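# Uncover table objects and lay dust sheet flat

## Task

Pull the dust sheet off the objects standing on the table (scene frame: table centre at x = 0, y = 0, top surface at z = 0.72 m) and lay it out flat on the tabletop, entirely on the table and not touching or covering any of those objects. Each sheet corner has a foam knob sewn on. Finish by releasing the sheet and moving the arms away; it only counts if the sheet stays that way without any robot holding it. The objects must remain as they were: every one that ends up shifted, leaning or toppled counts against the result.

## Robot and tools

Setup: four identical i2rt Big YAM arms, arm1, arm2, arm3 and arm4, are fixed around one table. Each has six revolute joints, a two-finger gripper and a wrist camera. With joints 1 and 6 at 0 and the hand level and pointing forward, the camera rides on top of the hand and looks toward the fingertips. The hand reaches roughly 1.0 m from the joint-1 axis. Two room cameras, cam_high and cam_room_a, are fixed in the room. Occasionally a loose object may get a short push from outside.

Frames: there is a single scene frame in metres. Its origin is on the floor and +z is up. The table centre is at x = 0, y = 0 and its top is at z = 0.72. "hand" is the point midway between the fingertips (URDF link pinch). The hand's z axis runs along the fingers, and the fingers open and close along its y axis. Foot poses of the arms are never printed. The camera calibration gives K, distortion and T_world_to_cam for each camera. The room cameras may be off by up to about 2.3 degrees and 9 mm. Wrist camera poses are computed from joint readings, so they can be noticeably less accurate.

execute_actions: takes "actions", a list holding either no action or exactly one, plus an optional "cameras".
- An action is one object keyed by arm name. Under each arm goes "joints", an object of absolute joint targets given by name; these are not offsets and not Cartesian poses.
- Keys and ranges, radians unless noted: joint1_rad -2.879..2.879 (turns the arm about its foot, positive counter-clockwise seen from above, 0 faces the way the foot faces); joint2_rad 0..3.141 (shoulder, 0 has the upper arm pointing back roughly level, positive lifts it up then forward); joint3_rad 0..3.019 (elbow, 0 folded, positive opens); joint4_rad -1.692..1.57 (hand pitch, positive tips the fingers up); joint5_rad -1.57..1.57 (hand swings sideways, positive to the arm's right); joint6_rad -2.094..2.094 (hand roll, positive clockwise seen from behind the hand); gripper_m 0..0.093 metres, the fingertip gap.
- A joint counts as done within these tolerances: ±0.045, ±0.14, ±0.09, ±0.055, ±0.03, ±0.035 rad for joints 1 to 6, and ±0.003 m for the gripper.
- Every named motion starts together but can finish at a different moment. Joints move at unequal speeds, so the hand can take a wide, curved path.
- Any joint or arm you leave out may keep pushing toward its earlier target.
- An unknown key or an out-of-range number rejects the whole call, and nothing moves.
- "cameras" lists camera names: arm1_cam_wrist … arm4_cam_wrist, cam_high, cam_room_a, or "all". Omitted or null means all; [] means none.
- An empty actions list just reports state and images.

wait: "seconds" from 0 to 10. It commands nothing and returns the same report.

zoom_image: "camera" plus "region" [x0, y0, x1, y1] in pixels, with (0, 0) at the top-left. The region is at most 504x504. It works only on a full image from the most recent result.

read_manual: optional "section", default and only value "licences". It just returns licence texts.

finished_scene: "scene", the integer number of the current scene. It ends the scene irreversibly after the last command has been held, and reports success.

Reading results:
- joint_positions gives the measured joints.
- Joint torques are raw drive outputs, offset and noisy, so they are only a rough hint of load.
- The "pictures" line names the cameras in image order.
- joint_status shows how each commanded motion ended:
  - off_target: stopped short and may still push.
  - contact_stop or time_out: the joint now holds where it stopped. After time_out it may keep a nearby target and keep pushing; on_its_own says so.
  - not_followed: a self/inter-arm clearance check blocked the arm's joint targets. It comes with a "joint command not followed" line and usually a cause. A gripper target in the same action still runs. The blocked targets may be retried with later actions.
  - limit_stop_at_motor_heat: the motor stopped for heat; resend the target.
- on_its_own lists what the call did not command. "held at" is the target being held, not the actual position.
- To relieve a pushing joint, send it its reported position. A very small change of target may not move a joint at all.
- MOTOR HOT appears from 85 °C. At 100 °C an OVER-TEMPERATURE FAULT drops that whole arm, gripper included, until it cools.
- A reported stop cancels the later motion calls in the same reply.

What to avoid:
- Any firm press between two robots fails and ends the run; a hard hit can too. No line reports robot-to-robot contact. The clearance check can act too late and ignores fingers, gripper housings and wrist cameras.
- Arms do not stop on contact; they keep pushing, possibly hard, and sustained pushing overheats motors.
- Grip force is roughly 50–62 N per finger pad.
- Never knock a rigid object off the work area (that fails), and do not bump, shift or tip the objects on the table.
- Avoid dropping, slipping or slamming the sheet.
- The knobs at the sheet corners are the natural grasp points.
- When finished, open the grippers and move the arms away so the sheet lies flat unaided.

Each tool is called after ">>>" as name(argument=value, ...) on one line, values as JSON.

## Session

>>> execute_actions(actions=[])

Scene clock: 0.00 s.
Joint torques (N m, as the arm reports them, + toward a larger angle): no reading
arm1.joint_positions: joint1_rad=-0.194 joint2_rad=+0.410 joint3_rad=+1.489 joint4_rad=-1.350 joint5_rad=-0.292 joint6_rad=+0.724 gripper_m=+0.094
arm1.joint_status: not commanded
arm1.hand: x=+0.2816 y=+0.5664 z=+1.3681 quat_wxyz=(-0.544, -0.757, -0.241, +0.271) (m; scene frame)
arm2.joint_positions: joint1_rad=+0.249 joint2_rad=+0.271 joint3_rad=+1.696 joint4_rad=-1.424 joint5_rad=+0.262 joint6_rad=+0.039 gripper_m=+0.095
arm2.joint_status: not commanded
arm2.hand: x=-0.4975 y=+0.7663 z=+1.4469 quat_wxyz=(-0.541, -0.475, -0.523, +0.456) (m; scene frame)
arm3.joint_positions: joint1_rad=+0.208 joint2_rad=+0.383 joint3_rad=+1.495 joint4_rad=-1.503 joint5_rad=+0.050 joint6_rad=+0.437 gripper_m=+0.094
arm3.joint_status: not commanded
arm3.hand: x=-0.4558 y=-0.6082 z=+1.3680 quat_wxyz=(-0.354, +0.379, -0.737, -0.433) (m; scene frame)
arm4.joint_positions: joint1_rad=-0.076 joint2_rad=+0.422 joint3_rad=+1.487 joint4_rad=-1.226 joint5_rad=+0.169 joint6_rad=-0.597 gripper_m=+0.094
arm4.joint_status: not commanded
arm4.hand: x=+0.3110 y=-0.6658 z=+1.4432 quat_wxyz=(-0.596, +0.652, -0.394, -0.254) (m; scene frame)
pictures: arm1_cam_wrist, arm2_cam_wrist, arm3_cam_wrist, arm4_cam_wrist, cam_high, cam_room_a
Images, in order (width x height): arm1_cam_wrist 616x616, arm2_cam_wrist 616x616, arm3_cam_wrist 616x616, arm4_cam_wrist 616x616, cam_high 504x504, cam_room_a 504x504.

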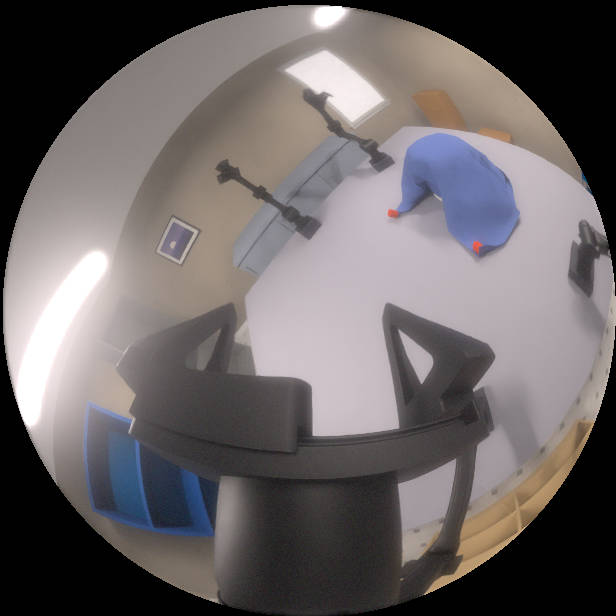

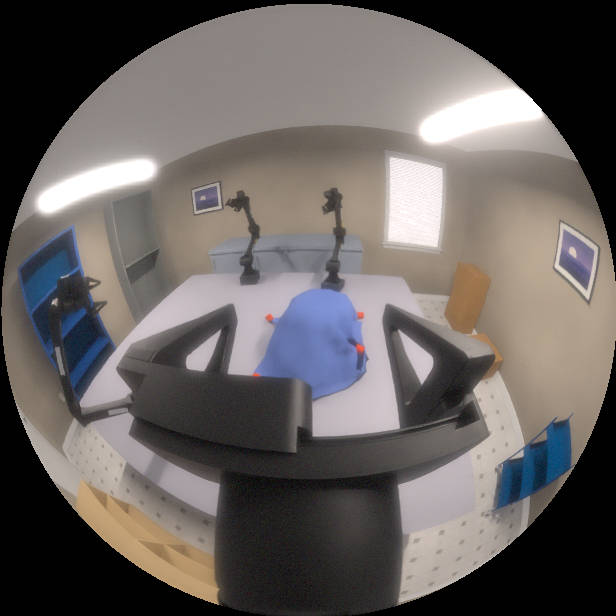

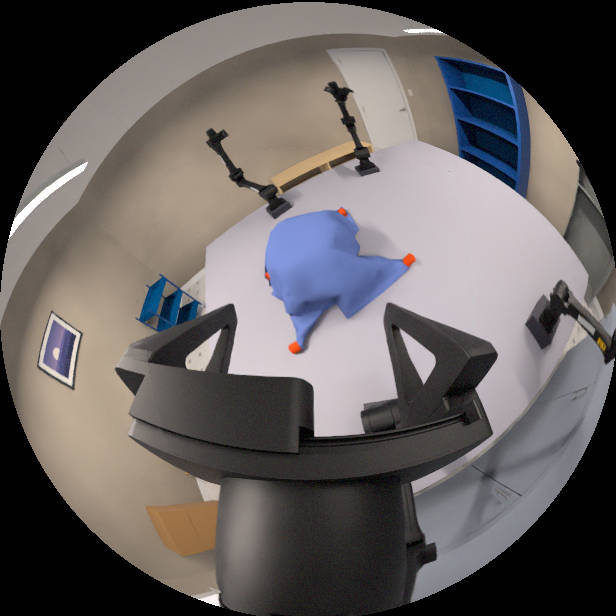

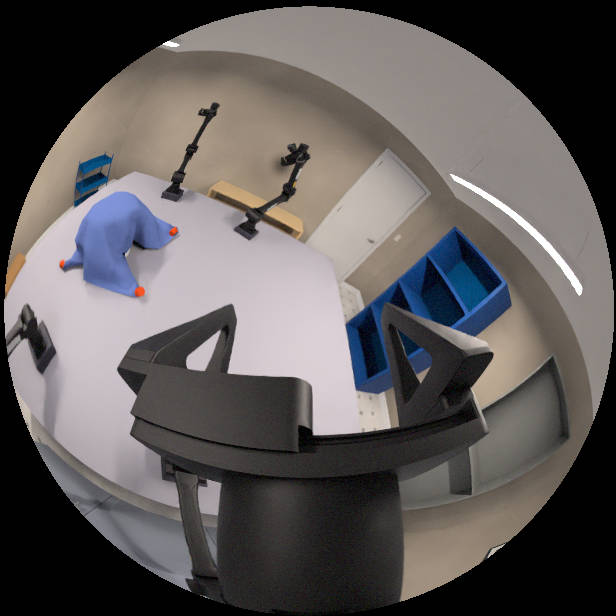

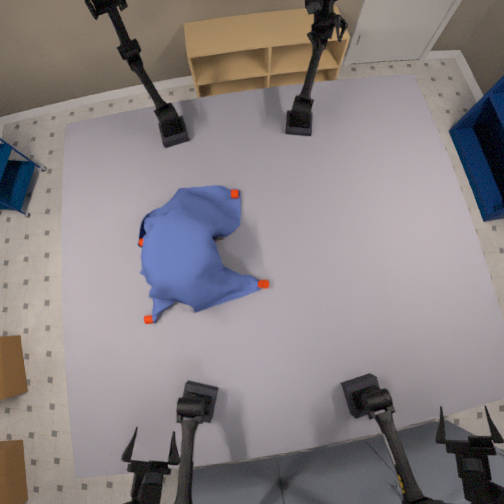

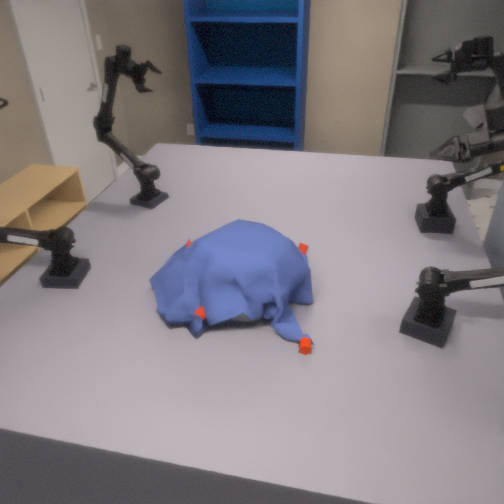

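>>> execute_actions(actions=[{"arm1":{"joints":{"joint1_rad":-0.602,"joint2_rad":1.845,"joint3_rad":1.578,"joint4_rad":-1.304,"joint5_rad":0,"joint6_rad":0}},"arm2":{"joints":{"joint1_rad":-0.458,"joint2_rad":1.997,"joint3_rad":2.125,"joint4_rad":-1.6,"joint5_rad":0,"joint6_rad":0}},"arm3":{"joints":{"joint1_rad":0.791,"joint2_rad":1.653,"joint3_rad":1.224,"joint4_rad":-1.142,"joint5_rad":0,"joint6_rad":0}},"arm4":{"joints":{"joint1_rad":0.421,"joint2_rad":2.315,"joint3_rad":2.218,"joint4_rad":-1.474,"joint5_rad":0,"joint6_rad":0}}}])

Scene clock: 102.80 s.
Joint torques (N m, as the arm reports them, + toward a larger angle): arm1=[ -2.04 -17.09   9.11   0.09   0.08  -0.1 ] | arm2=[  0.14 -21.46  11.85  -0.29   0.01  -0.05] | arm3=[  0.53 -13.08   9.25   0.44  -0.02  -0.22] | arm4=[  1.82 -22.17   9.9    0.17  -0.05   0.16]
arm1.joint_positions: joint1_rad=-0.596 joint2_rad=+1.834 joint3_rad=+1.574 joint4_rad=-1.306 joint5_rad=-0.002 joint6_rad=+0.009 gripper_m=+0.094
arm1.joint_status: all done
arm1.hand: x=-0.1345 y=+0.3274 z=+0.8856 quat_wxyz=(+0.001, -0.939, -0.345, +0.002) (m; scene frame)
arm2.joint_positions: joint1_rad=-0.454 joint2_rad=+2.015 joint3_rad=+2.080 joint4_rad=-1.591 joint5_rad=-0.001 joint6_rad=+0.014 gripper_m=+0.095
arm2.joint_status: all done
arm2.hand: x=-0.6385 y=+0.1482 z=+0.9946 quat_wxyz=(-0.013, -0.811, -0.585, +0.019) (m; scene frame)
arm3.joint_positions: joint1_rad=+0.794 joint2_rad=+1.658 joint3_rad=+1.223 joint4_rad=-1.147 joint5_rad=+0.001 joint6_rad=+0.013 gripper_m=+0.094
arm3.joint_status: all done
arm3.hand: x=-0.6695 y=-0.2716 z=+0.8792 quat_wxyz=(-0.001, +0.838, -0.545, +0.007) (m; scene frame)
arm4.joint_positions: joint1_rad=+0.416 joint2_rad=+2.316 joint3_rad=+2.197 joint4_rad=-1.458 joint5_rad=+0.002 joint6_rad=-0.008 gripper_m=+0.094
arm4.joint_status: all done
arm4.hand: x=-0.0666 y=-0.1847 z=+0.8719 quat_wxyz=(+0.001, +0.868, -0.497, +0.003) (m; scene frame)
pictures: arm1_cam_wrist, arm2_cam_wrist, arm3_cam_wrist, arm4_cam_wrist, cam_high, cam_room_a
camera_calibration (this result's frames):
arm1_cam_wrist: T_world_to_cam=[[-0.654764, 0.755806, -0.00642941, -0.328632], [0.608745, 0.532367, 0.58823, -0.606388], [0.448011, 0.381238, -0.808668, 0.776058], [0, 0, 0, 1]] pos_world=[-0.193723, 0.27534, 0.982156]
arm2_cam_wrist: T_world_to_cam=[[-0.941773, 0.335925, -0.0147464, -0.629681], [0.273626, 0.791131, 0.547029, -0.487363], [0.195427, 0.511142, -0.836984, 1.0098], [0, 0, 0, 1]] pos_world=[-0.657003, 0.0809438, 1.1025]
arm3_cam_wrist: T_world_to_cam=[[0.913795, 0.406131, 0.00598194, 0.719465], [0.327666, -0.745792, 0.580025, -0.484422], [0.240028, -0.528064, -0.814576, 0.858745], [0, 0, 0, 1]] pos_world=[-0.704838, -0.200003, 0.976187]
arm4_cam_wrist: T_world_to_cam=[[0.865275, 0.501287, 0.00320671, 0.151062], [0.405537, -0.703731, 0.583354, -0.603216], [0.294685, -0.503461, -0.812211, 0.756188], [0, 0, 0, 1]] pos_world=[-0.108921, -0.119515, 0.965589]
Images, in order (width x height): arm1_cam_wrist 616x616, arm2_cam_wrist 616x616, arm3_cam_wrist 616x616, arm4_cam_wrist 616x616, cam_high 504x504, cam_room_a 504x504.

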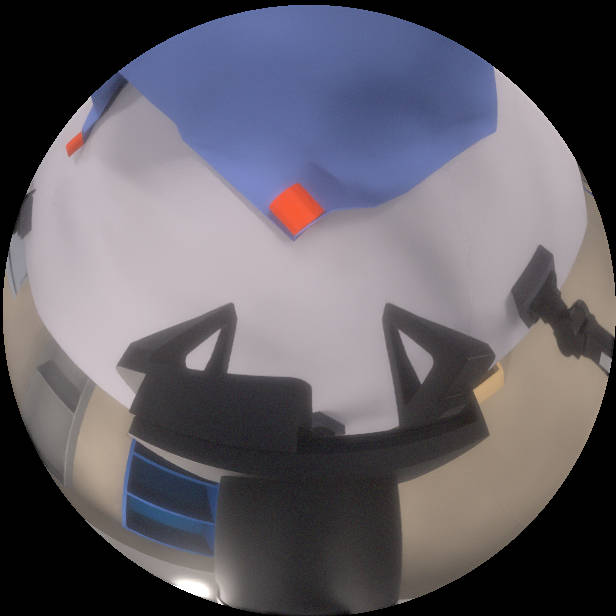

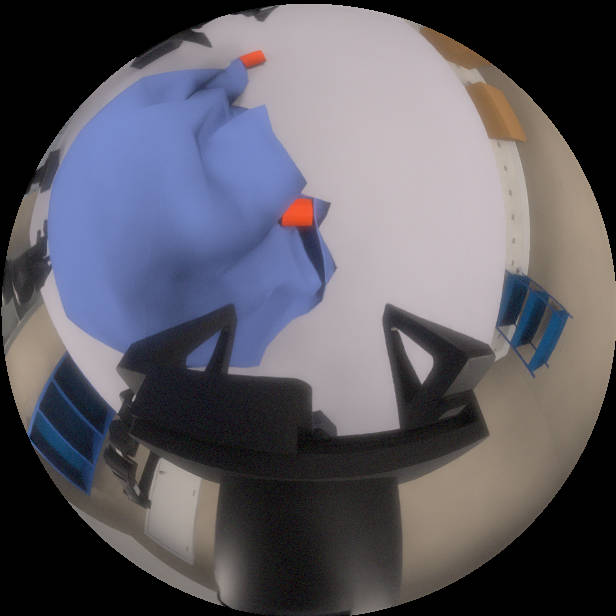

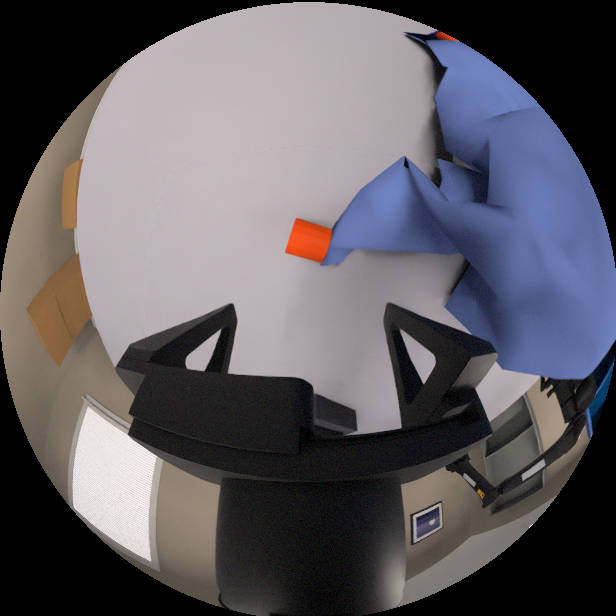

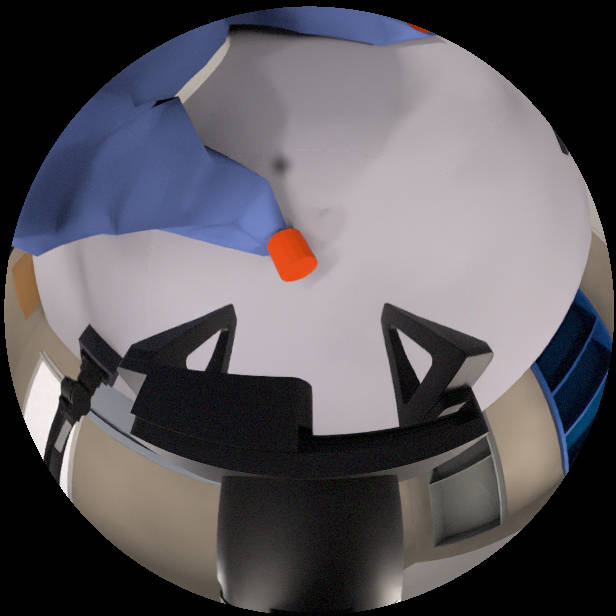

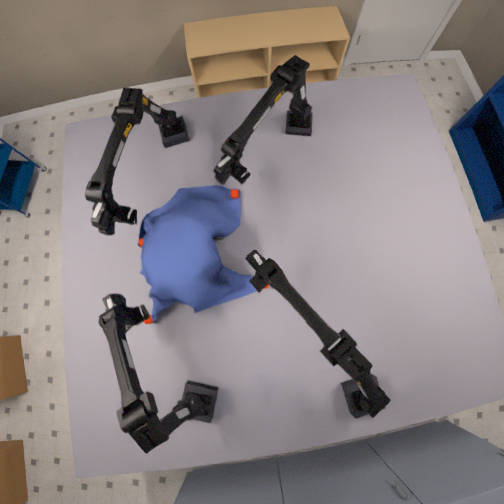

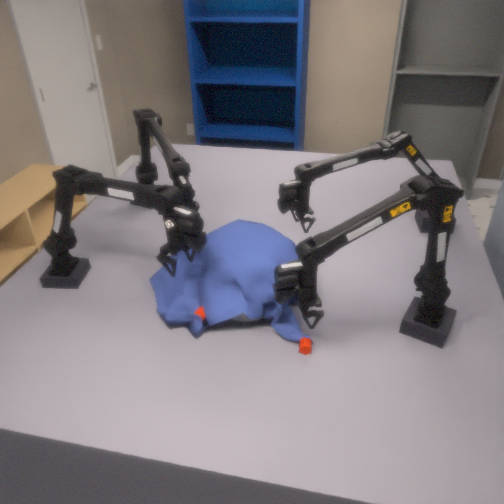

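>>> execute_actions(actions=[{"arm1":{"joints":{"joint1_rad":-0.575,"joint2_rad":2.007,"joint3_rad":1.607,"joint4_rad":-1.171,"joint6_rad":-0.7}},"arm2":{"joints":{"joint1_rad":-0.525,"joint2_rad":2.176,"joint3_rad":1.99,"joint4_rad":-1.368,"joint5_rad":-0.35,"joint6_rad":1.57}},"arm3":{"joints":{"joint2_rad":1.77,"joint3_rad":1.141,"joint4_rad":-0.942,"joint6_rad":-1.29}},"arm4":{"joints":{"joint1_rad":0.45,"joint2_rad":2.335,"joint3_rad":2.05,"joint4_rad":-1.285,"joint6_rad":-0.45}}}], cameras=["arm1_cam_wrist","arm2_cam_wrist","arm3_cam_wrist","arm4_cam_wrist","cam_room_a"])

Scene clock: 141.03 s.
Joint torques (N m, as the arm reports them, + toward a larger angle): arm1=[ -0.97 -21.18  10.63   0.35  -0.03  -0.11] | arm2=[  0.46 -22.71  10.42   0.01  -0.28   0.26] | arm3=[  0.64 -14.05   8.43   0.51  -0.12  -0.23] | arm4=[  1.5  -20.78   8.03   1.43  -0.08   0.03]
arm1.joint_positions: joint1_rad=-0.583 joint2_rad=+2.015 joint3_rad=+1.576 joint4_rad=-1.181 joint5_rad=-0.002 joint6_rad=-0.691 gripper_m=+0.094
arm1.joint_status: all done
arm1.hand: x=-0.1476 y=+0.3071 z=+0.7864 quat_wxyz=(+0.002, -0.759, -0.651, -0.026) (m; scene frame)
arm2.joint_positions: joint1_rad=-0.533 joint2_rad=+2.189 joint3_rad=+1.961 joint4_rad=-1.379 joint5_rad=-0.348 joint6_rad=+1.555 gripper_m=+0.095
arm2.joint_status: all done
arm2.hand: x=-0.6405 y=+0.1230 z=+0.8501 quat_wxyz=(-0.018, -0.968, +0.184, -0.172) (m; scene frame)
arm3.joint_positions: joint1_rad=+0.794 joint2_rad=+1.782 joint3_rad=+1.135 joint4_rad=-0.951 joint5_rad=+0.001 joint6_rad=-1.276 gripper_m=+0.094
arm3.joint_status: all done
arm3.hand: x=-0.6689 y=-0.2712 z=+0.7948 quat_wxyz=(+0.010, +0.998, +0.068, +0.009) (m; scene frame)
arm4.joint_positions: joint1_rad=+0.453 joint2_rad=+2.326 joint3_rad=+2.049 joint4_rad=-1.303 joint5_rad=+0.002 joint6_rad=-0.442 gripper_m=+0.094
arm4.joint_status: all done
arm4.hand: x=-0.0832 y=-0.2065 z=+0.8105 quat_wxyz=(+0.003, +0.960, -0.281, +0.004) (m; scene frame)
pictures: arm1_cam_wrist, arm2_cam_wrist, arm3_cam_wrist, arm4_cam_wrist, cam_room_a
camera_calibration (this result's frames):
arm1_cam_wrist: T_world_to_cam=[[-0.988605, 0.144959, -0.0405777, -0.157375], [0.0883814, 0.777163, 0.623062, -0.708594], [0.121854, 0.612376, -0.781119, 0.568614], [0, 0, 0, 1]] pos_world=[-0.162243, 0.225301, 0.879268]
arm2_cam_wrist: T_world_to_cam=[[0.387332, 0.921625, 0.0241052, 0.121022], [0.512757, -0.237079, 0.825151, -0.344679], [0.766194, -0.307247, -0.564398, 1.13663], [0, 0, 0, 1]] pos_world=[-0.741018, 0.155973, 0.923007]
arm3_cam_wrist: T_world_to_cam=[[-0.136049, 0.990391, -0.0248401, 0.199952], [0.80151, 0.124771, 0.584819, 0.113813], [0.582299, 0.0596545, -0.810783, 1.17546], [0, 0, 0, 1]] pos_world=[-0.748487, -0.282352, 0.891449]
arm4_cam_wrist: T_world_to_cam=[[0.543496, 0.839411, -0.000752772, 0.222774], [0.681286, -0.44059, 0.584577, -0.499685], [0.490369, -0.318228, -0.811338, 0.754009], [0, 0, 0, 1]] pos_world=[-0.150392, -0.167208, 0.904028]
Images, in order (width x height): arm1_cam_wrist 616x616, arm2_cam_wrist 616x616, arm3_cam_wrist 616x616, arm4_cam_wrist 616x616, cam_room_a 504x504.

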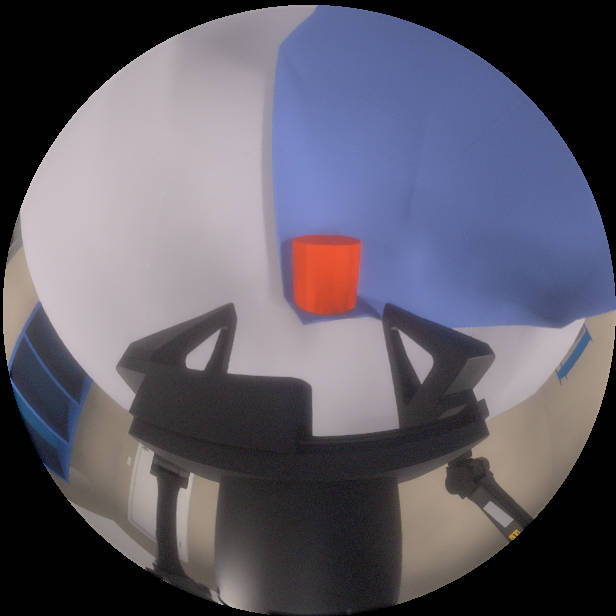

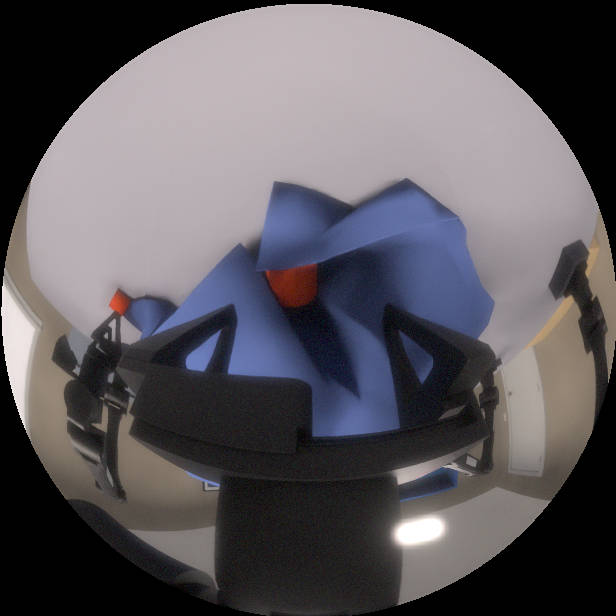

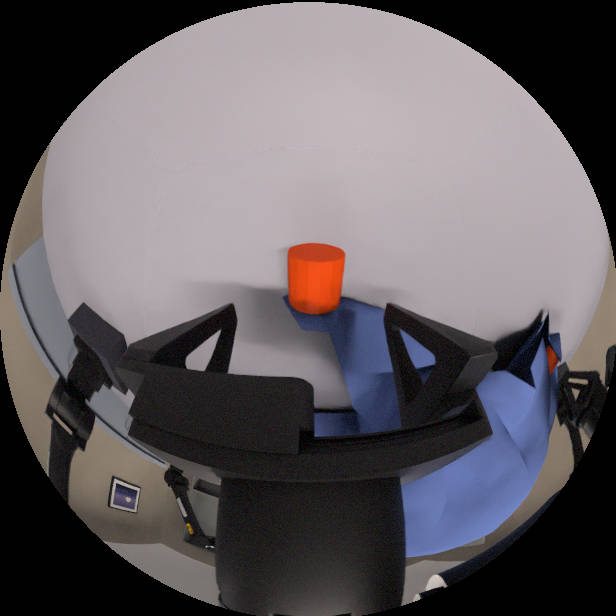

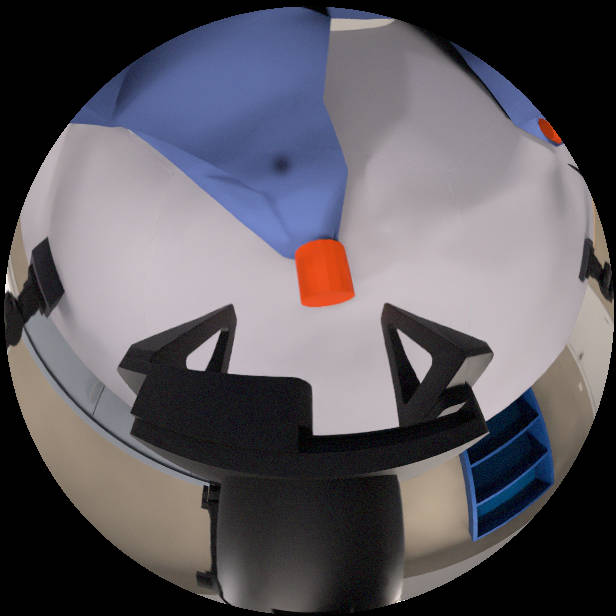

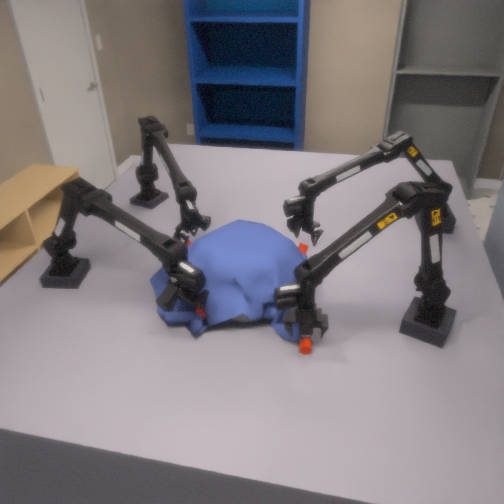

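>>> execute_actions(actions=[{"arm1":{"joints":{"joint1_rad":-0.588,"joint2_rad":2.05,"joint3_rad":1.55,"joint4_rad":-1.035}},"arm2":{"joints":{"joint1_rad":-0.49,"joint2_rad":2.25,"joint3_rad":1.935,"joint4_rad":-1.204}},"arm3":{"joints":{"joint2_rad":1.85,"joint3_rad":1.098,"joint4_rad":-0.794}},"arm4":{"joints":{"joint1_rad":0.44,"joint2_rad":2.396,"joint3_rad":2.008,"joint4_rad":-1.165,"joint6_rad":-0.55}}}], cameras=["arm1_cam_wrist","arm2_cam_wrist","arm3_cam_wrist","arm4_cam_wrist"])

Scene clock: 174.10 s.
Joint torques (N m, as the arm reports them, + toward a larger angle): arm1=[ -3.02 -18.52   7.38   0.29   0.02  -0.12] | arm2=[  0.49 -22.65   8.96   0.01  -0.27   0.29] | arm3=[  0.64 -13.34   7.32   0.6   -0.12  -0.22] | arm4=[  1.27 -20.69   7.63   1.4   -0.08   0.02]
arm1.joint_positions: joint1_rad=-0.583 joint2_rad=+2.020 joint3_rad=+1.560 joint4_rad=-1.047 joint5_rad=-0.002 joint6_rad=-0.691 gripper_m=+0.094
arm1.joint_status: all done
arm1.hand: x=-0.1668 y=+0.2901 z=+0.7780 quat_wxyz=(+0.001, -0.759, -0.651, +0.030) (m; scene frame)
arm2.joint_positions: joint1_rad=-0.489 joint2_rad=+2.259 joint3_rad=+1.922 joint4_rad=-1.215 joint5_rad=-0.348 joint6_rad=+1.556 gripper_m=+0.095
arm2.joint_status: all done
arm2.hand: x=-0.6192 y=+0.0966 z=+0.7902 quat_wxyz=(-0.040, -0.972, +0.159, -0.168) (m; scene frame)
arm3.joint_positions: joint1_rad=+0.794 joint2_rad=+1.851 joint3_rad=+1.099 joint4_rad=-0.803 joint5_rad=+0.001 joint6_rad=-1.276 gripper_m=+0.094
arm3.joint_status: all done
arm3.hand: x=-0.6722 y=-0.2631 z=+0.7532 quat_wxyz=(-0.010, +0.998, +0.068, +0.001) (m; scene frame)
arm4.joint_positions: joint1_rad=+0.446 joint2_rad=+2.384 joint3_rad=+2.008 joint4_rad=-1.183 joint5_rad=+0.002 joint6_rad=-0.542 gripper_m=+0.094
arm4.joint_status: all done
arm4.hand: x=-0.0822 y=-0.1990 z=+0.7564 quat_wxyz=(-0.005, +0.972, -0.236, -0.004) (m; scene frame)
pictures: arm1_cam_wrist, arm2_cam_wrist, arm3_cam_wrist, arm4_cam_wrist
camera_calibration (this result's frames):
arm1_cam_wrist: T_world_to_cam=[[-0.98906, 0.144026, 0.0318991, -0.230426], [0.137449, 0.821251, 0.553763, -0.639172], [0.0535589, 0.55209, -0.832063, 0.620562], [0, 0, 0, 1]] pos_world=[-0.173288, 0.215503, 0.877647]
arm2_cam_wrist: T_world_to_cam=[[0.347067, 0.937345, -0.0304825, 0.155233], [0.537699, -0.172251, 0.825354, -0.303355], [0.768391, -0.302844, -0.563792, 1.07883], [0, 0, 0, 1]] pos_world=[-0.719726, 0.128957, 0.863344]
arm3_cam_wrist: T_world_to_cam=[[-0.136868, 0.990465, 0.0156829, 0.159445], [0.811676, 0.103058, 0.574945, 0.148379], [0.567847, 0.0914207, -0.818042, 1.14723], [0, 0, 0, 1]] pos_world=[-0.750065, -0.278097, 0.850673]
arm4_cam_wrist: T_world_to_cam=[[0.463514, 0.886043, 0.00911691, 0.211167], [0.725889, -0.385594, 0.569563, -0.43951], [0.508172, -0.257383, -0.821897, 0.733629], [0, 0, 0, 1]] pos_world=[-0.151653, -0.167752, 0.851371]
Images, in order (width x height): arm1_cam_wrist 616x616, arm2_cam_wrist 616x616, arm3_cam_wrist 616x616, arm4_cam_wrist 616x616.

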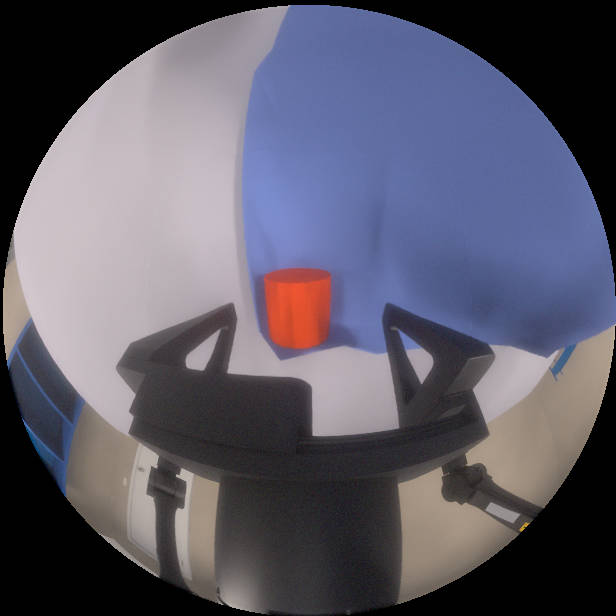

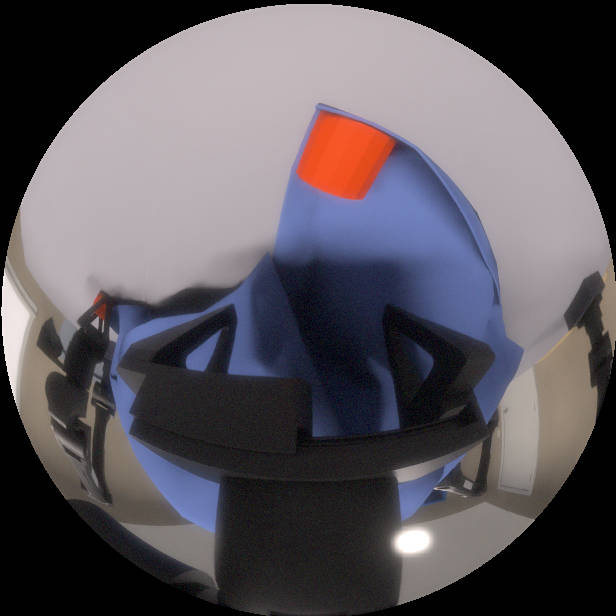

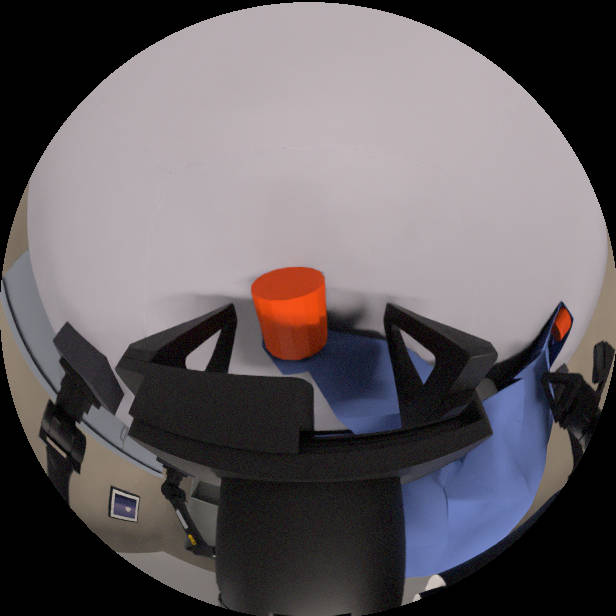

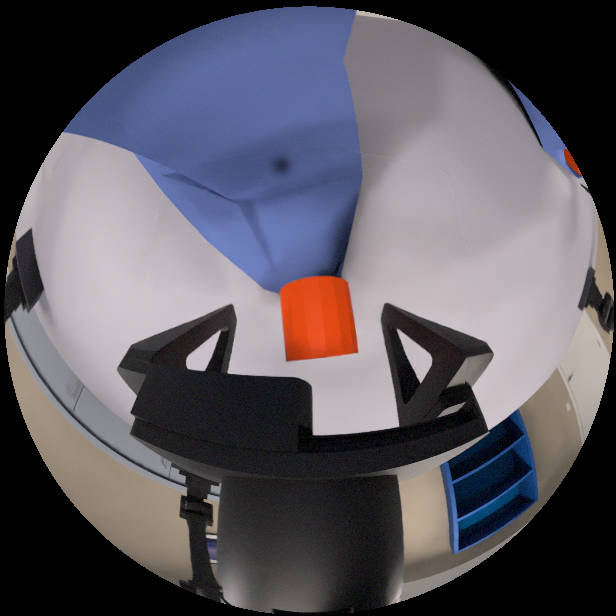

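>>> execute_actions(actions=[{"arm1":{"joints":{"joint2_rad":2.075,"joint3_rad":1.525}},"arm2":{"joints":{"joint1_rad":-0.519,"joint2_rad":2.165,"joint3_rad":2.0,"joint4_rad":-1.368,"joint5_rad":0}},"arm3":{"joints":{"joint2_rad":1.875,"joint4_rad":-0.82}},"arm4":{"joints":{"joint2_rad":2.42}}}], cameras=["arm1_cam_wrist","arm2_cam_wrist","arm3_cam_wrist","arm4_cam_wrist"])

Scene clock: 187.07 s.
Joint torques (N m, as the arm reports them, + toward a larger angle): arm1=[ -2.43 -19.82   7.18   0.18   0.01  -0.12] | arm2=[ -0.16 -21.44  11.08  -0.6    0.19   0.3 ] | arm3=[  0.61 -12.86   7.22  -0.15  -0.12  -0.22] | arm4=[  1.42 -19.62   7.63   1.43  -0.08   0.05]
arm1.joint_positions: joint1_rad=-0.583 joint2_rad=+2.053 joint3_rad=+1.531 joint4_rad=-1.045 joint5_rad=-0.002 joint6_rad=-0.691 gripper_m=+0.094
arm1.joint_status: all done
arm1.hand: x=-0.1553 y=+0.3006 z=+0.7491 quat_wxyz=(+0.002, -0.759, -0.651, +0.001) (m; scene frame)
arm2.joint_positions: joint1_rad=-0.518 joint2_rad=+2.163 joint3_rad=+1.963 joint4_rad=-1.358 joint5_rad=-0.002 joint6_rad=+1.556 gripper_m=+0.095
arm2.joint_status: all done
arm2.hand: x=-0.6880 y=+0.1350 z=+0.8572 quat_wxyz=(-0.007, -0.984, +0.177, +0.001) (m; scene frame)
arm3.joint_positions: joint1_rad=+0.794 joint2_rad=+1.861 joint3_rad=+1.099 joint4_rad=-0.812 joint5_rad=+0.001 joint6_rad=-1.276 gripper_m=+0.094
arm3.joint_status: all done
arm3.hand: x=-0.6707 y=-0.2664 z=+0.7489 quat_wxyz=(-0.001, +0.998, +0.068, +0.005) (m; scene frame)
arm4.joint_positions: joint1_rad=+0.446 joint2_rad=+2.392 joint3_rad=+2.008 joint4_rad=-1.183 joint5_rad=+0.002 joint6_rad=-0.542 gripper_m=+0.094
arm4.joint_status: all done
arm4.hand: x=-0.0815 y=-0.2002 z=+0.7510 quat_wxyz=(-0.002, +0.972, -0.236, -0.001) (m; scene frame)
pictures: arm1_cam_wrist, arm2_cam_wrist, arm3_cam_wrist, arm4_cam_wrist
camera_calibration (this result's frames):
arm1_cam_wrist: T_world_to_cam=[[-0.989579, 0.143844, -0.00644215, -0.190881], [0.112231, 0.798578, 0.591336, -0.658603], [0.0902048, 0.584451, -0.8064, 0.566835], [0, 0, 0, 1]] pos_world=[-0.166108, 0.222116, 0.845321]
arm2_cam_wrist: T_world_to_cam=[[0.370498, 0.928421, -0.0276899, 0.16011], [0.758793, -0.285343, 0.585502, 0.0578731], [0.535691, -0.237938, -0.810198, 1.2235], [0, 0, 0, 1]] pos_world=[-0.758654, 0.158982, 0.961829]
arm3_cam_wrist: T_world_to_cam=[[-0.136768, 0.990602, -0.00147944, 0.17592], [0.807373, 0.112336, 0.579248, 0.146309], [0.573971, 0.0780284, -0.81515, 1.1415], [0, 0, 0, 1]] pos_world=[-0.749252, -0.279772, 0.846002]
arm4_cam_wrist: T_world_to_cam=[[0.463143, 0.886269, 0.00502263, 0.215037], [0.72363, -0.381412, 0.575226, -0.44102], [0.511721, -0.262777, -0.817979, 0.724733], [0, 0, 0, 1]] pos_world=[-0.151318, -0.168347, 0.845422]
Images, in order (width x height): arm1_cam_wrist 616x616, arm2_cam_wrist 616x616, arm3_cam_wrist 616x616, arm4_cam_wrist 616x616.

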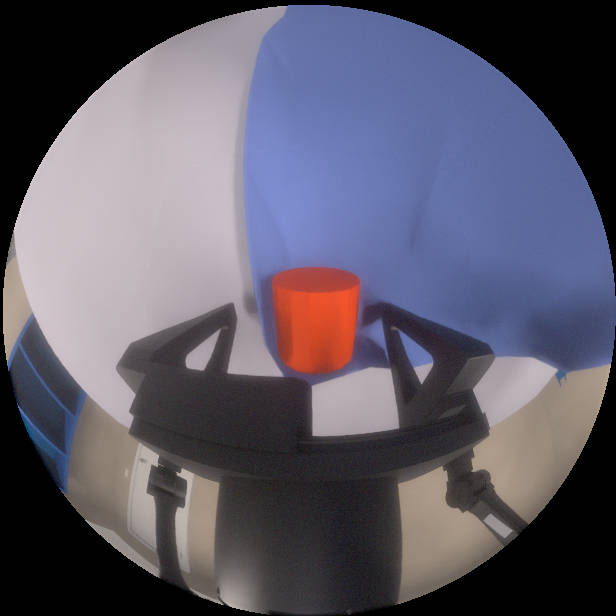

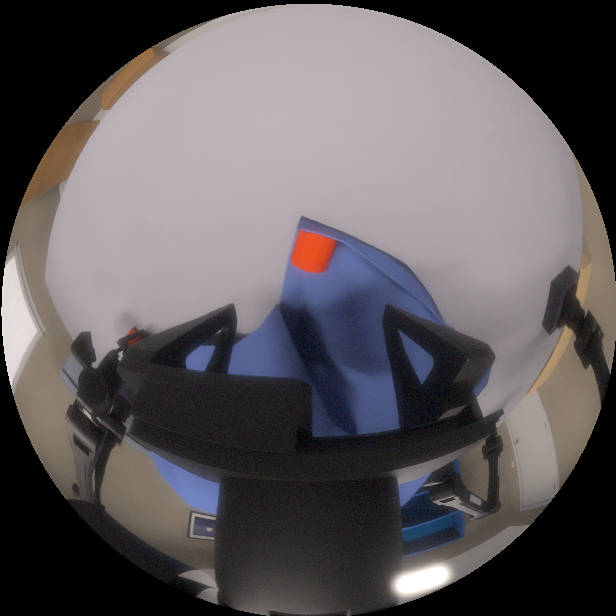

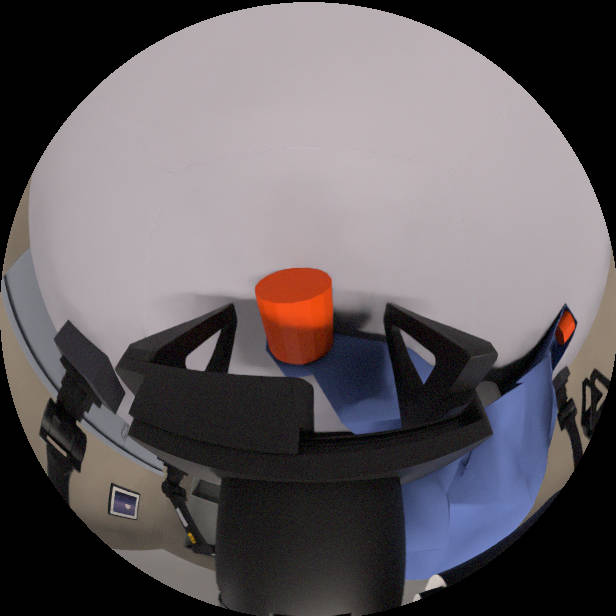

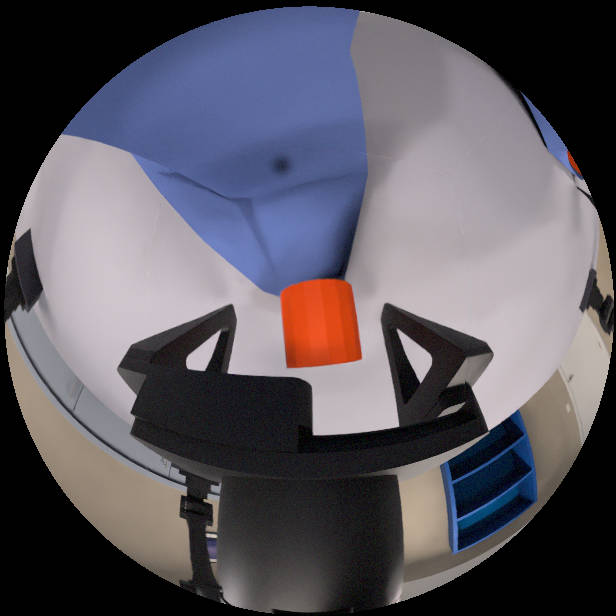

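>>> execute_actions(actions=[{"arm1":{"joints":{"gripper_m":0.0}},"arm2":{"joints":{"joint2_rad":2.265,"joint3_rad":1.88,"joint4_rad":-1.147,"joint6_rad":1.8}},"arm3":{"joints":{"joint2_rad":1.905}},"arm4":{"joints":{"joint2_rad":2.445}}}], cameras=["arm1_cam_wrist","arm2_cam_wrist","arm3_cam_wrist","arm4_cam_wrist"])

Scene clock: 197.60 s.
Joint torques (N m, as the arm reports them, + toward a larger angle): arm1=[ -1.46 -19.1    7.23   0.33   0.    -0.12] | arm2=[  0.46 -24.06   9.27   0.03   0.16   0.25] | arm3=[  0.53 -12.53   6.97  -0.16  -0.13  -0.21] | arm4=[  1.39 -18.68   7.6    1.31   0.06   0.03]
arm1.joint_positions: joint1_rad=-0.583 joint2_rad=+2.053 joint3_rad=+1.531 joint4_rad=-1.045 joint5_rad=-0.001 joint6_rad=-0.691 gripper_m=+0.038
arm1.joint_status: gripper_m off_target (ended at +0.038, target +0.000)
arm1.hand: x=-0.1553 y=+0.3006 z=+0.7491 quat_wxyz=(+0.002, -0.759, -0.651, +0.001) (m; scene frame)
arm2.joint_positions: joint1_rad=-0.518 joint2_rad=+2.286 joint3_rad=+1.858 joint4_rad=-1.158 joint5_rad=-0.002 joint6_rad=+1.785 gripper_m=+0.095
arm2.joint_status: all done
arm2.hand: x=-0.6877 y=+0.1366 z=+0.7397 quat_wxyz=(+0.007, -0.957, +0.289, -0.001) (m; scene frame)
arm3.joint_positions: joint1_rad=+0.794 joint2_rad=+1.885 joint3_rad=+1.099 joint4_rad=-0.813 joint5_rad=+0.001 joint6_rad=-1.278 gripper_m=+0.094
arm3.joint_status: all done
arm3.hand: x=-0.6687 y=-0.2705 z=+0.7378 quat_wxyz=(+0.011, +0.998, +0.069, +0.009) (m; scene frame)
arm4.joint_positions: joint1_rad=+0.444 joint2_rad=+2.409 joint3_rad=+2.008 joint4_rad=-1.181 joint5_rad=-0.002 joint6_rad=-0.543 gripper_m=+0.094
arm4.joint_status: all done
arm4.hand: x=-0.0793 y=-0.2019 z=+0.7391 quat_wxyz=(+0.005, +0.972, -0.237, +0.003) (m; scene frame)
pictures: arm1_cam_wrist, arm2_cam_wrist, arm3_cam_wrist, arm4_cam_wrist
camera_calibration (this result's frames):
arm1_cam_wrist: T_world_to_cam=[[-0.989636, 0.143469, -0.00615103, -0.191046], [0.112076, 0.798451, 0.591536, -0.658774], [0.0897784, 0.584716, -0.806255, 0.566556], [0, 0, 0, 1]] pos_world=[-0.166097, 0.222134, 0.845302]
arm2_cam_wrist: T_world_to_cam=[[0.571718, 0.82045, -0.000589502, 0.288283], [0.666983, -0.464358, 0.582671, 0.0903337], [0.477779, -0.333517, -0.812708, 1.10352], [0, 0, 0, 1]] pos_world=[-0.752307, 0.173468, 0.844376]
arm3_cam_wrist: T_world_to_cam=[[-0.138287, 0.990042, -0.0263381, 0.197371], [0.800877, 0.12743, 0.585113, 0.147004], [0.582643, 0.0598197, -0.810524, 1.12911], [0, 0, 0, 1]] pos_world=[-0.748308, -0.281681, 0.834357]
arm4_cam_wrist: T_world_to_cam=[[0.464503, 0.885552, -0.00587267, 0.223647], [0.72042, -0.374013, 0.584045, -0.441695], [0.515006, -0.275522, -0.8117, 0.70649], [0, 0, 0, 1]] pos_world=[-0.149525, -0.168597, 0.832741]
Images, in order (width x height): arm1_cam_wrist 616x616, arm2_cam_wrist 616x616, arm3_cam_wrist 616x616, arm4_cam_wrist 616x616.

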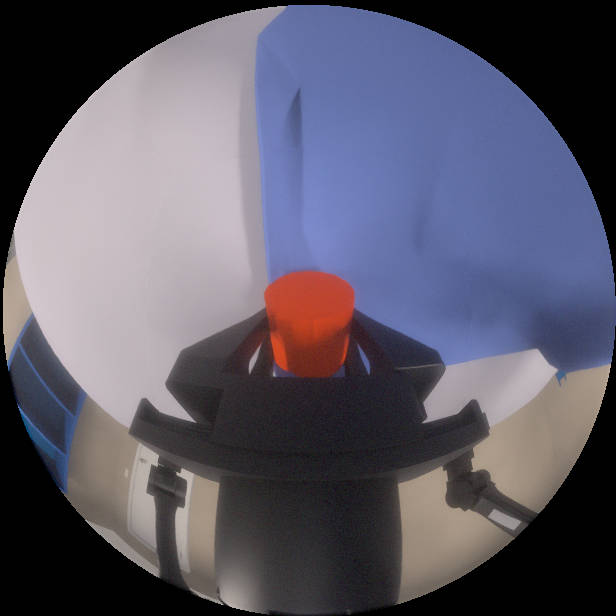

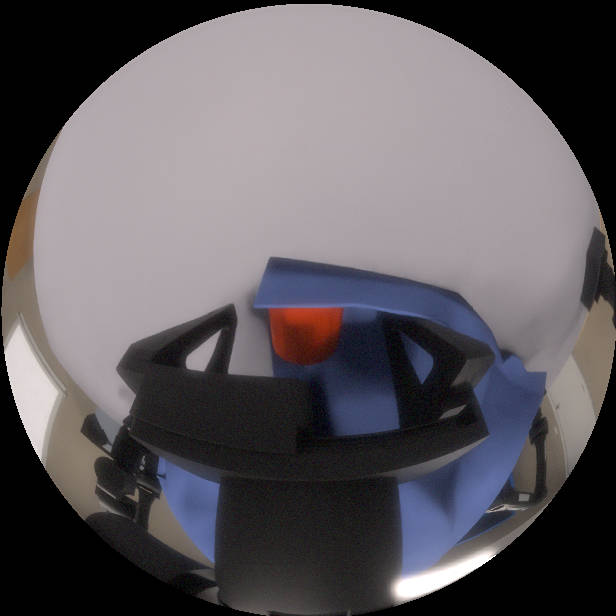

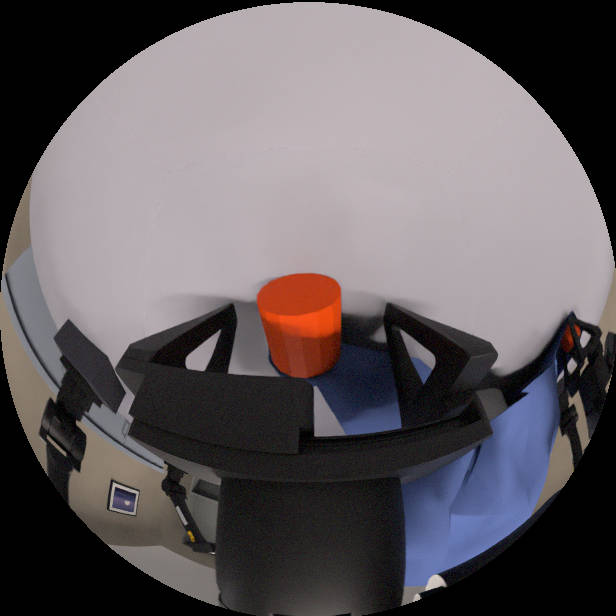

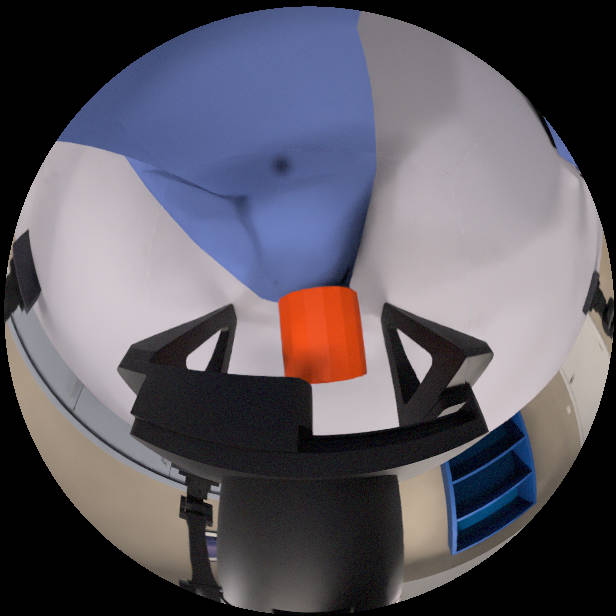

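>>> execute_actions(actions=[{"arm2":{"joints":{"gripper_m":0}},"arm3":{"joints":{"gripper_m":0}},"arm4":{"joints":{"gripper_m":0}}}], cameras=["arm2_cam_wrist"])

Scene clock: 202.07 s.
Joint torques (N m, as the arm reports them, + toward a larger angle): arm1=[ -1.5  -18.4    7.34   0.2   -0.04  -0.1 ] | arm2=[  0.69 -23.34   9.16   0.09   0.19   0.31] | arm3=[  0.68 -12.58   6.93  -0.21  -0.13  -0.21] | arm4=[  1.44 -18.77   7.65   1.19   0.02   0.04]
arm1.joint_positions: joint1_rad=-0.583 joint2_rad=+2.053 joint3_rad=+1.531 joint4_rad=-1.045 joint5_rad=-0.001 joint6_rad=-0.691 gripper_m=+0.038
arm1.joint_status: not commanded
arm1.hand: x=-0.1553 y=+0.3006 z=+0.7491 quat_wxyz=(+0.002, -0.759, -0.651, +0.001) (m; scene frame)
arm2.joint_positions: joint1_rad=-0.518 joint2_rad=+2.286 joint3_rad=+1.858 joint4_rad=-1.158 joint5_rad=-0.002 joint6_rad=+1.786 gripper_m=+0.039
arm2.joint_status: gripper_m off_target (ended at +0.039, target +0.000)
arm2.hand: x=-0.6877 y=+0.1366 z=+0.7397 quat_wxyz=(+0.007, -0.957, +0.289, -0.001) (m; scene frame)
arm3.joint_positions: joint1_rad=+0.794 joint2_rad=+1.888 joint3_rad=+1.099 joint4_rad=-0.813 joint5_rad=+0.001 joint6_rad=-1.278 gripper_m=+0.038
arm3.joint_status: gripper_m off_target (ended at +0.038, target +0.000)
arm3.hand: x=-0.6685 y=-0.2708 z=+0.7368 quat_wxyz=(+0.012, +0.998, +0.069, +0.009) (m; scene frame)
arm4.joint_positions: joint1_rad=+0.443 joint2_rad=+2.409 joint3_rad=+2.008 joint4_rad=-1.178 joint5_rad=-0.001 joint6_rad=-0.544 gripper_m=+0.037
arm4.joint_status: gripper_m off_target (ended at +0.037, target +0.000)
arm4.hand: x=-0.0790 y=-0.2011 z=+0.7391 quat_wxyz=(+0.004, +0.972, -0.236, +0.002) (m; scene frame)
pictures: arm2_cam_wrist
camera_calibration (this result's frames):
arm2_cam_wrist: T_world_to_cam=[[0.572656, 0.819795, -0.0005931, 0.289021], [0.66646, -0.465124, 0.582659, 0.0900879], [0.477385, -0.334058, -0.812717, 1.10333], [0, 0, 0, 1]] pos_world=[-0.752263, 0.173541, 0.844377]
Images, in order (width x height): arm2_cam_wrist 616x616.

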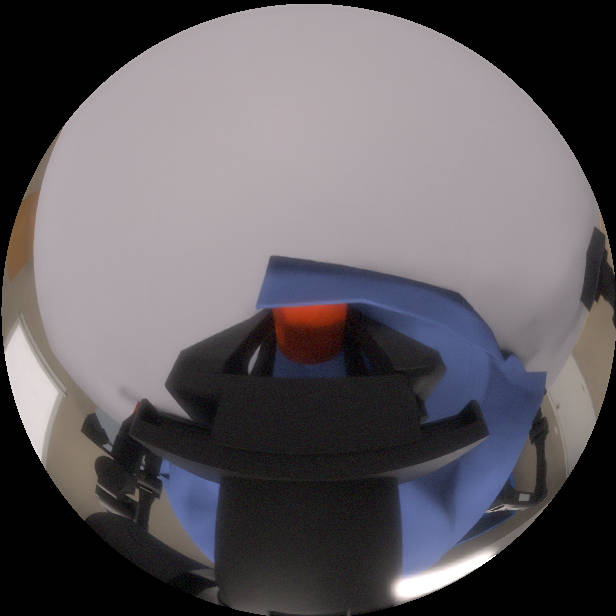

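>>> execute_actions(actions=[{"arm1":{"joints":{"joint1_rad":-0.559,"joint2_rad":1.718,"joint3_rad":1.79,"joint4_rad":-1.625}},"arm2":{"joints":{"joint1_rad":-0.644,"joint2_rad":1.856,"joint3_rad":1.94,"joint4_rad":-1.627}},"arm3":{"joints":{"joint1_rad":0.909,"joint2_rad":1.553,"joint3_rad":1.49,"joint4_rad":-1.5}},"arm4":{"joints":{"joint1_rad":0.48,"joint2_rad":2.07,"joint3_rad":2.18,"joint4_rad":-1.665}}}], cameras=["cam_high","cam_room_a"])

Scene clock: 218.37 s.
Joint torques (N m, as the arm reports them, + toward a larger angle): arm1=[ -1.23 -17.21   9.36  -0.62   0.02  -0.13] | arm2=[  0.23 -19.48   9.79  -0.58   0.15   0.24] | arm3=[  0.34 -12.66  10.64  -0.24  -0.01  -0.2 ] | arm4=[  1.07 -18.35   9.25   0.27  -0.05   0.04]
arm1.joint_positions: joint1_rad=-0.565 joint2_rad=+1.720 joint3_rad=+1.788 joint4_rad=-1.610 joint5_rad=+0.000 joint6_rad=-0.692 gripper_m=+0.038
arm1.joint_status: all done
arm1.hand: x=-0.1064 y=+0.3294 z=+1.0260 quat_wxyz=(+0.003, -0.753, -0.658, +0.013) (m; scene frame)
arm2.joint_positions: joint1_rad=-0.642 joint2_rad=+1.873 joint3_rad=+1.923 joint4_rad=-1.621 joint5_rad=-0.001 joint6_rad=+1.787 gripper_m=+0.039
arm2.joint_status: all done
arm2.hand: x=-0.7218 y=+0.2458 z=+1.0169 quat_wxyz=(+0.000, -0.937, +0.349, +0.000) (m; scene frame)
arm3.joint_positions: joint1_rad=+0.916 joint2_rad=+1.563 joint3_rad=+1.483 joint4_rad=-1.491 joint5_rad=-0.002 joint6_rad=-1.279 gripper_m=+0.038
arm3.joint_status: all done
arm3.hand: x=-0.7220 y=-0.2980 z=+1.0175 quat_wxyz=(-0.002, +0.991, +0.130, +0.003) (m; scene frame)
arm4.joint_positions: joint1_rad=+0.484 joint2_rad=+2.062 joint3_rad=+2.169 joint4_rad=-1.651 joint5_rad=+0.001 joint6_rad=-0.544 gripper_m=+0.037
arm4.joint_status: all done
arm4.hand: x=-0.0741 y=-0.2591 z=+1.0286 quat_wxyz=(-0.010, +0.976, -0.216, -0.010) (m; scene frame)
pictures: cam_high, cam_room_a
Images, in order (width x height): cam_high 504x504, cam_room_a 504x504.

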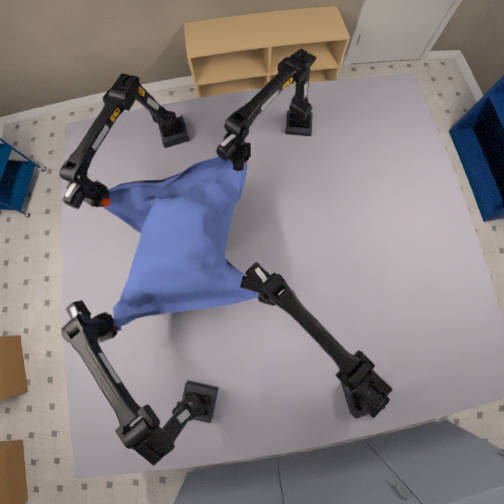

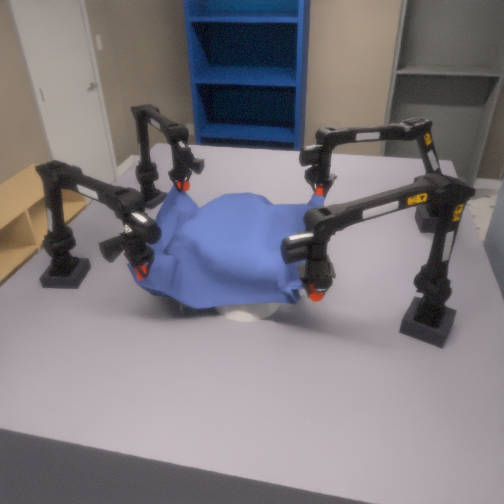

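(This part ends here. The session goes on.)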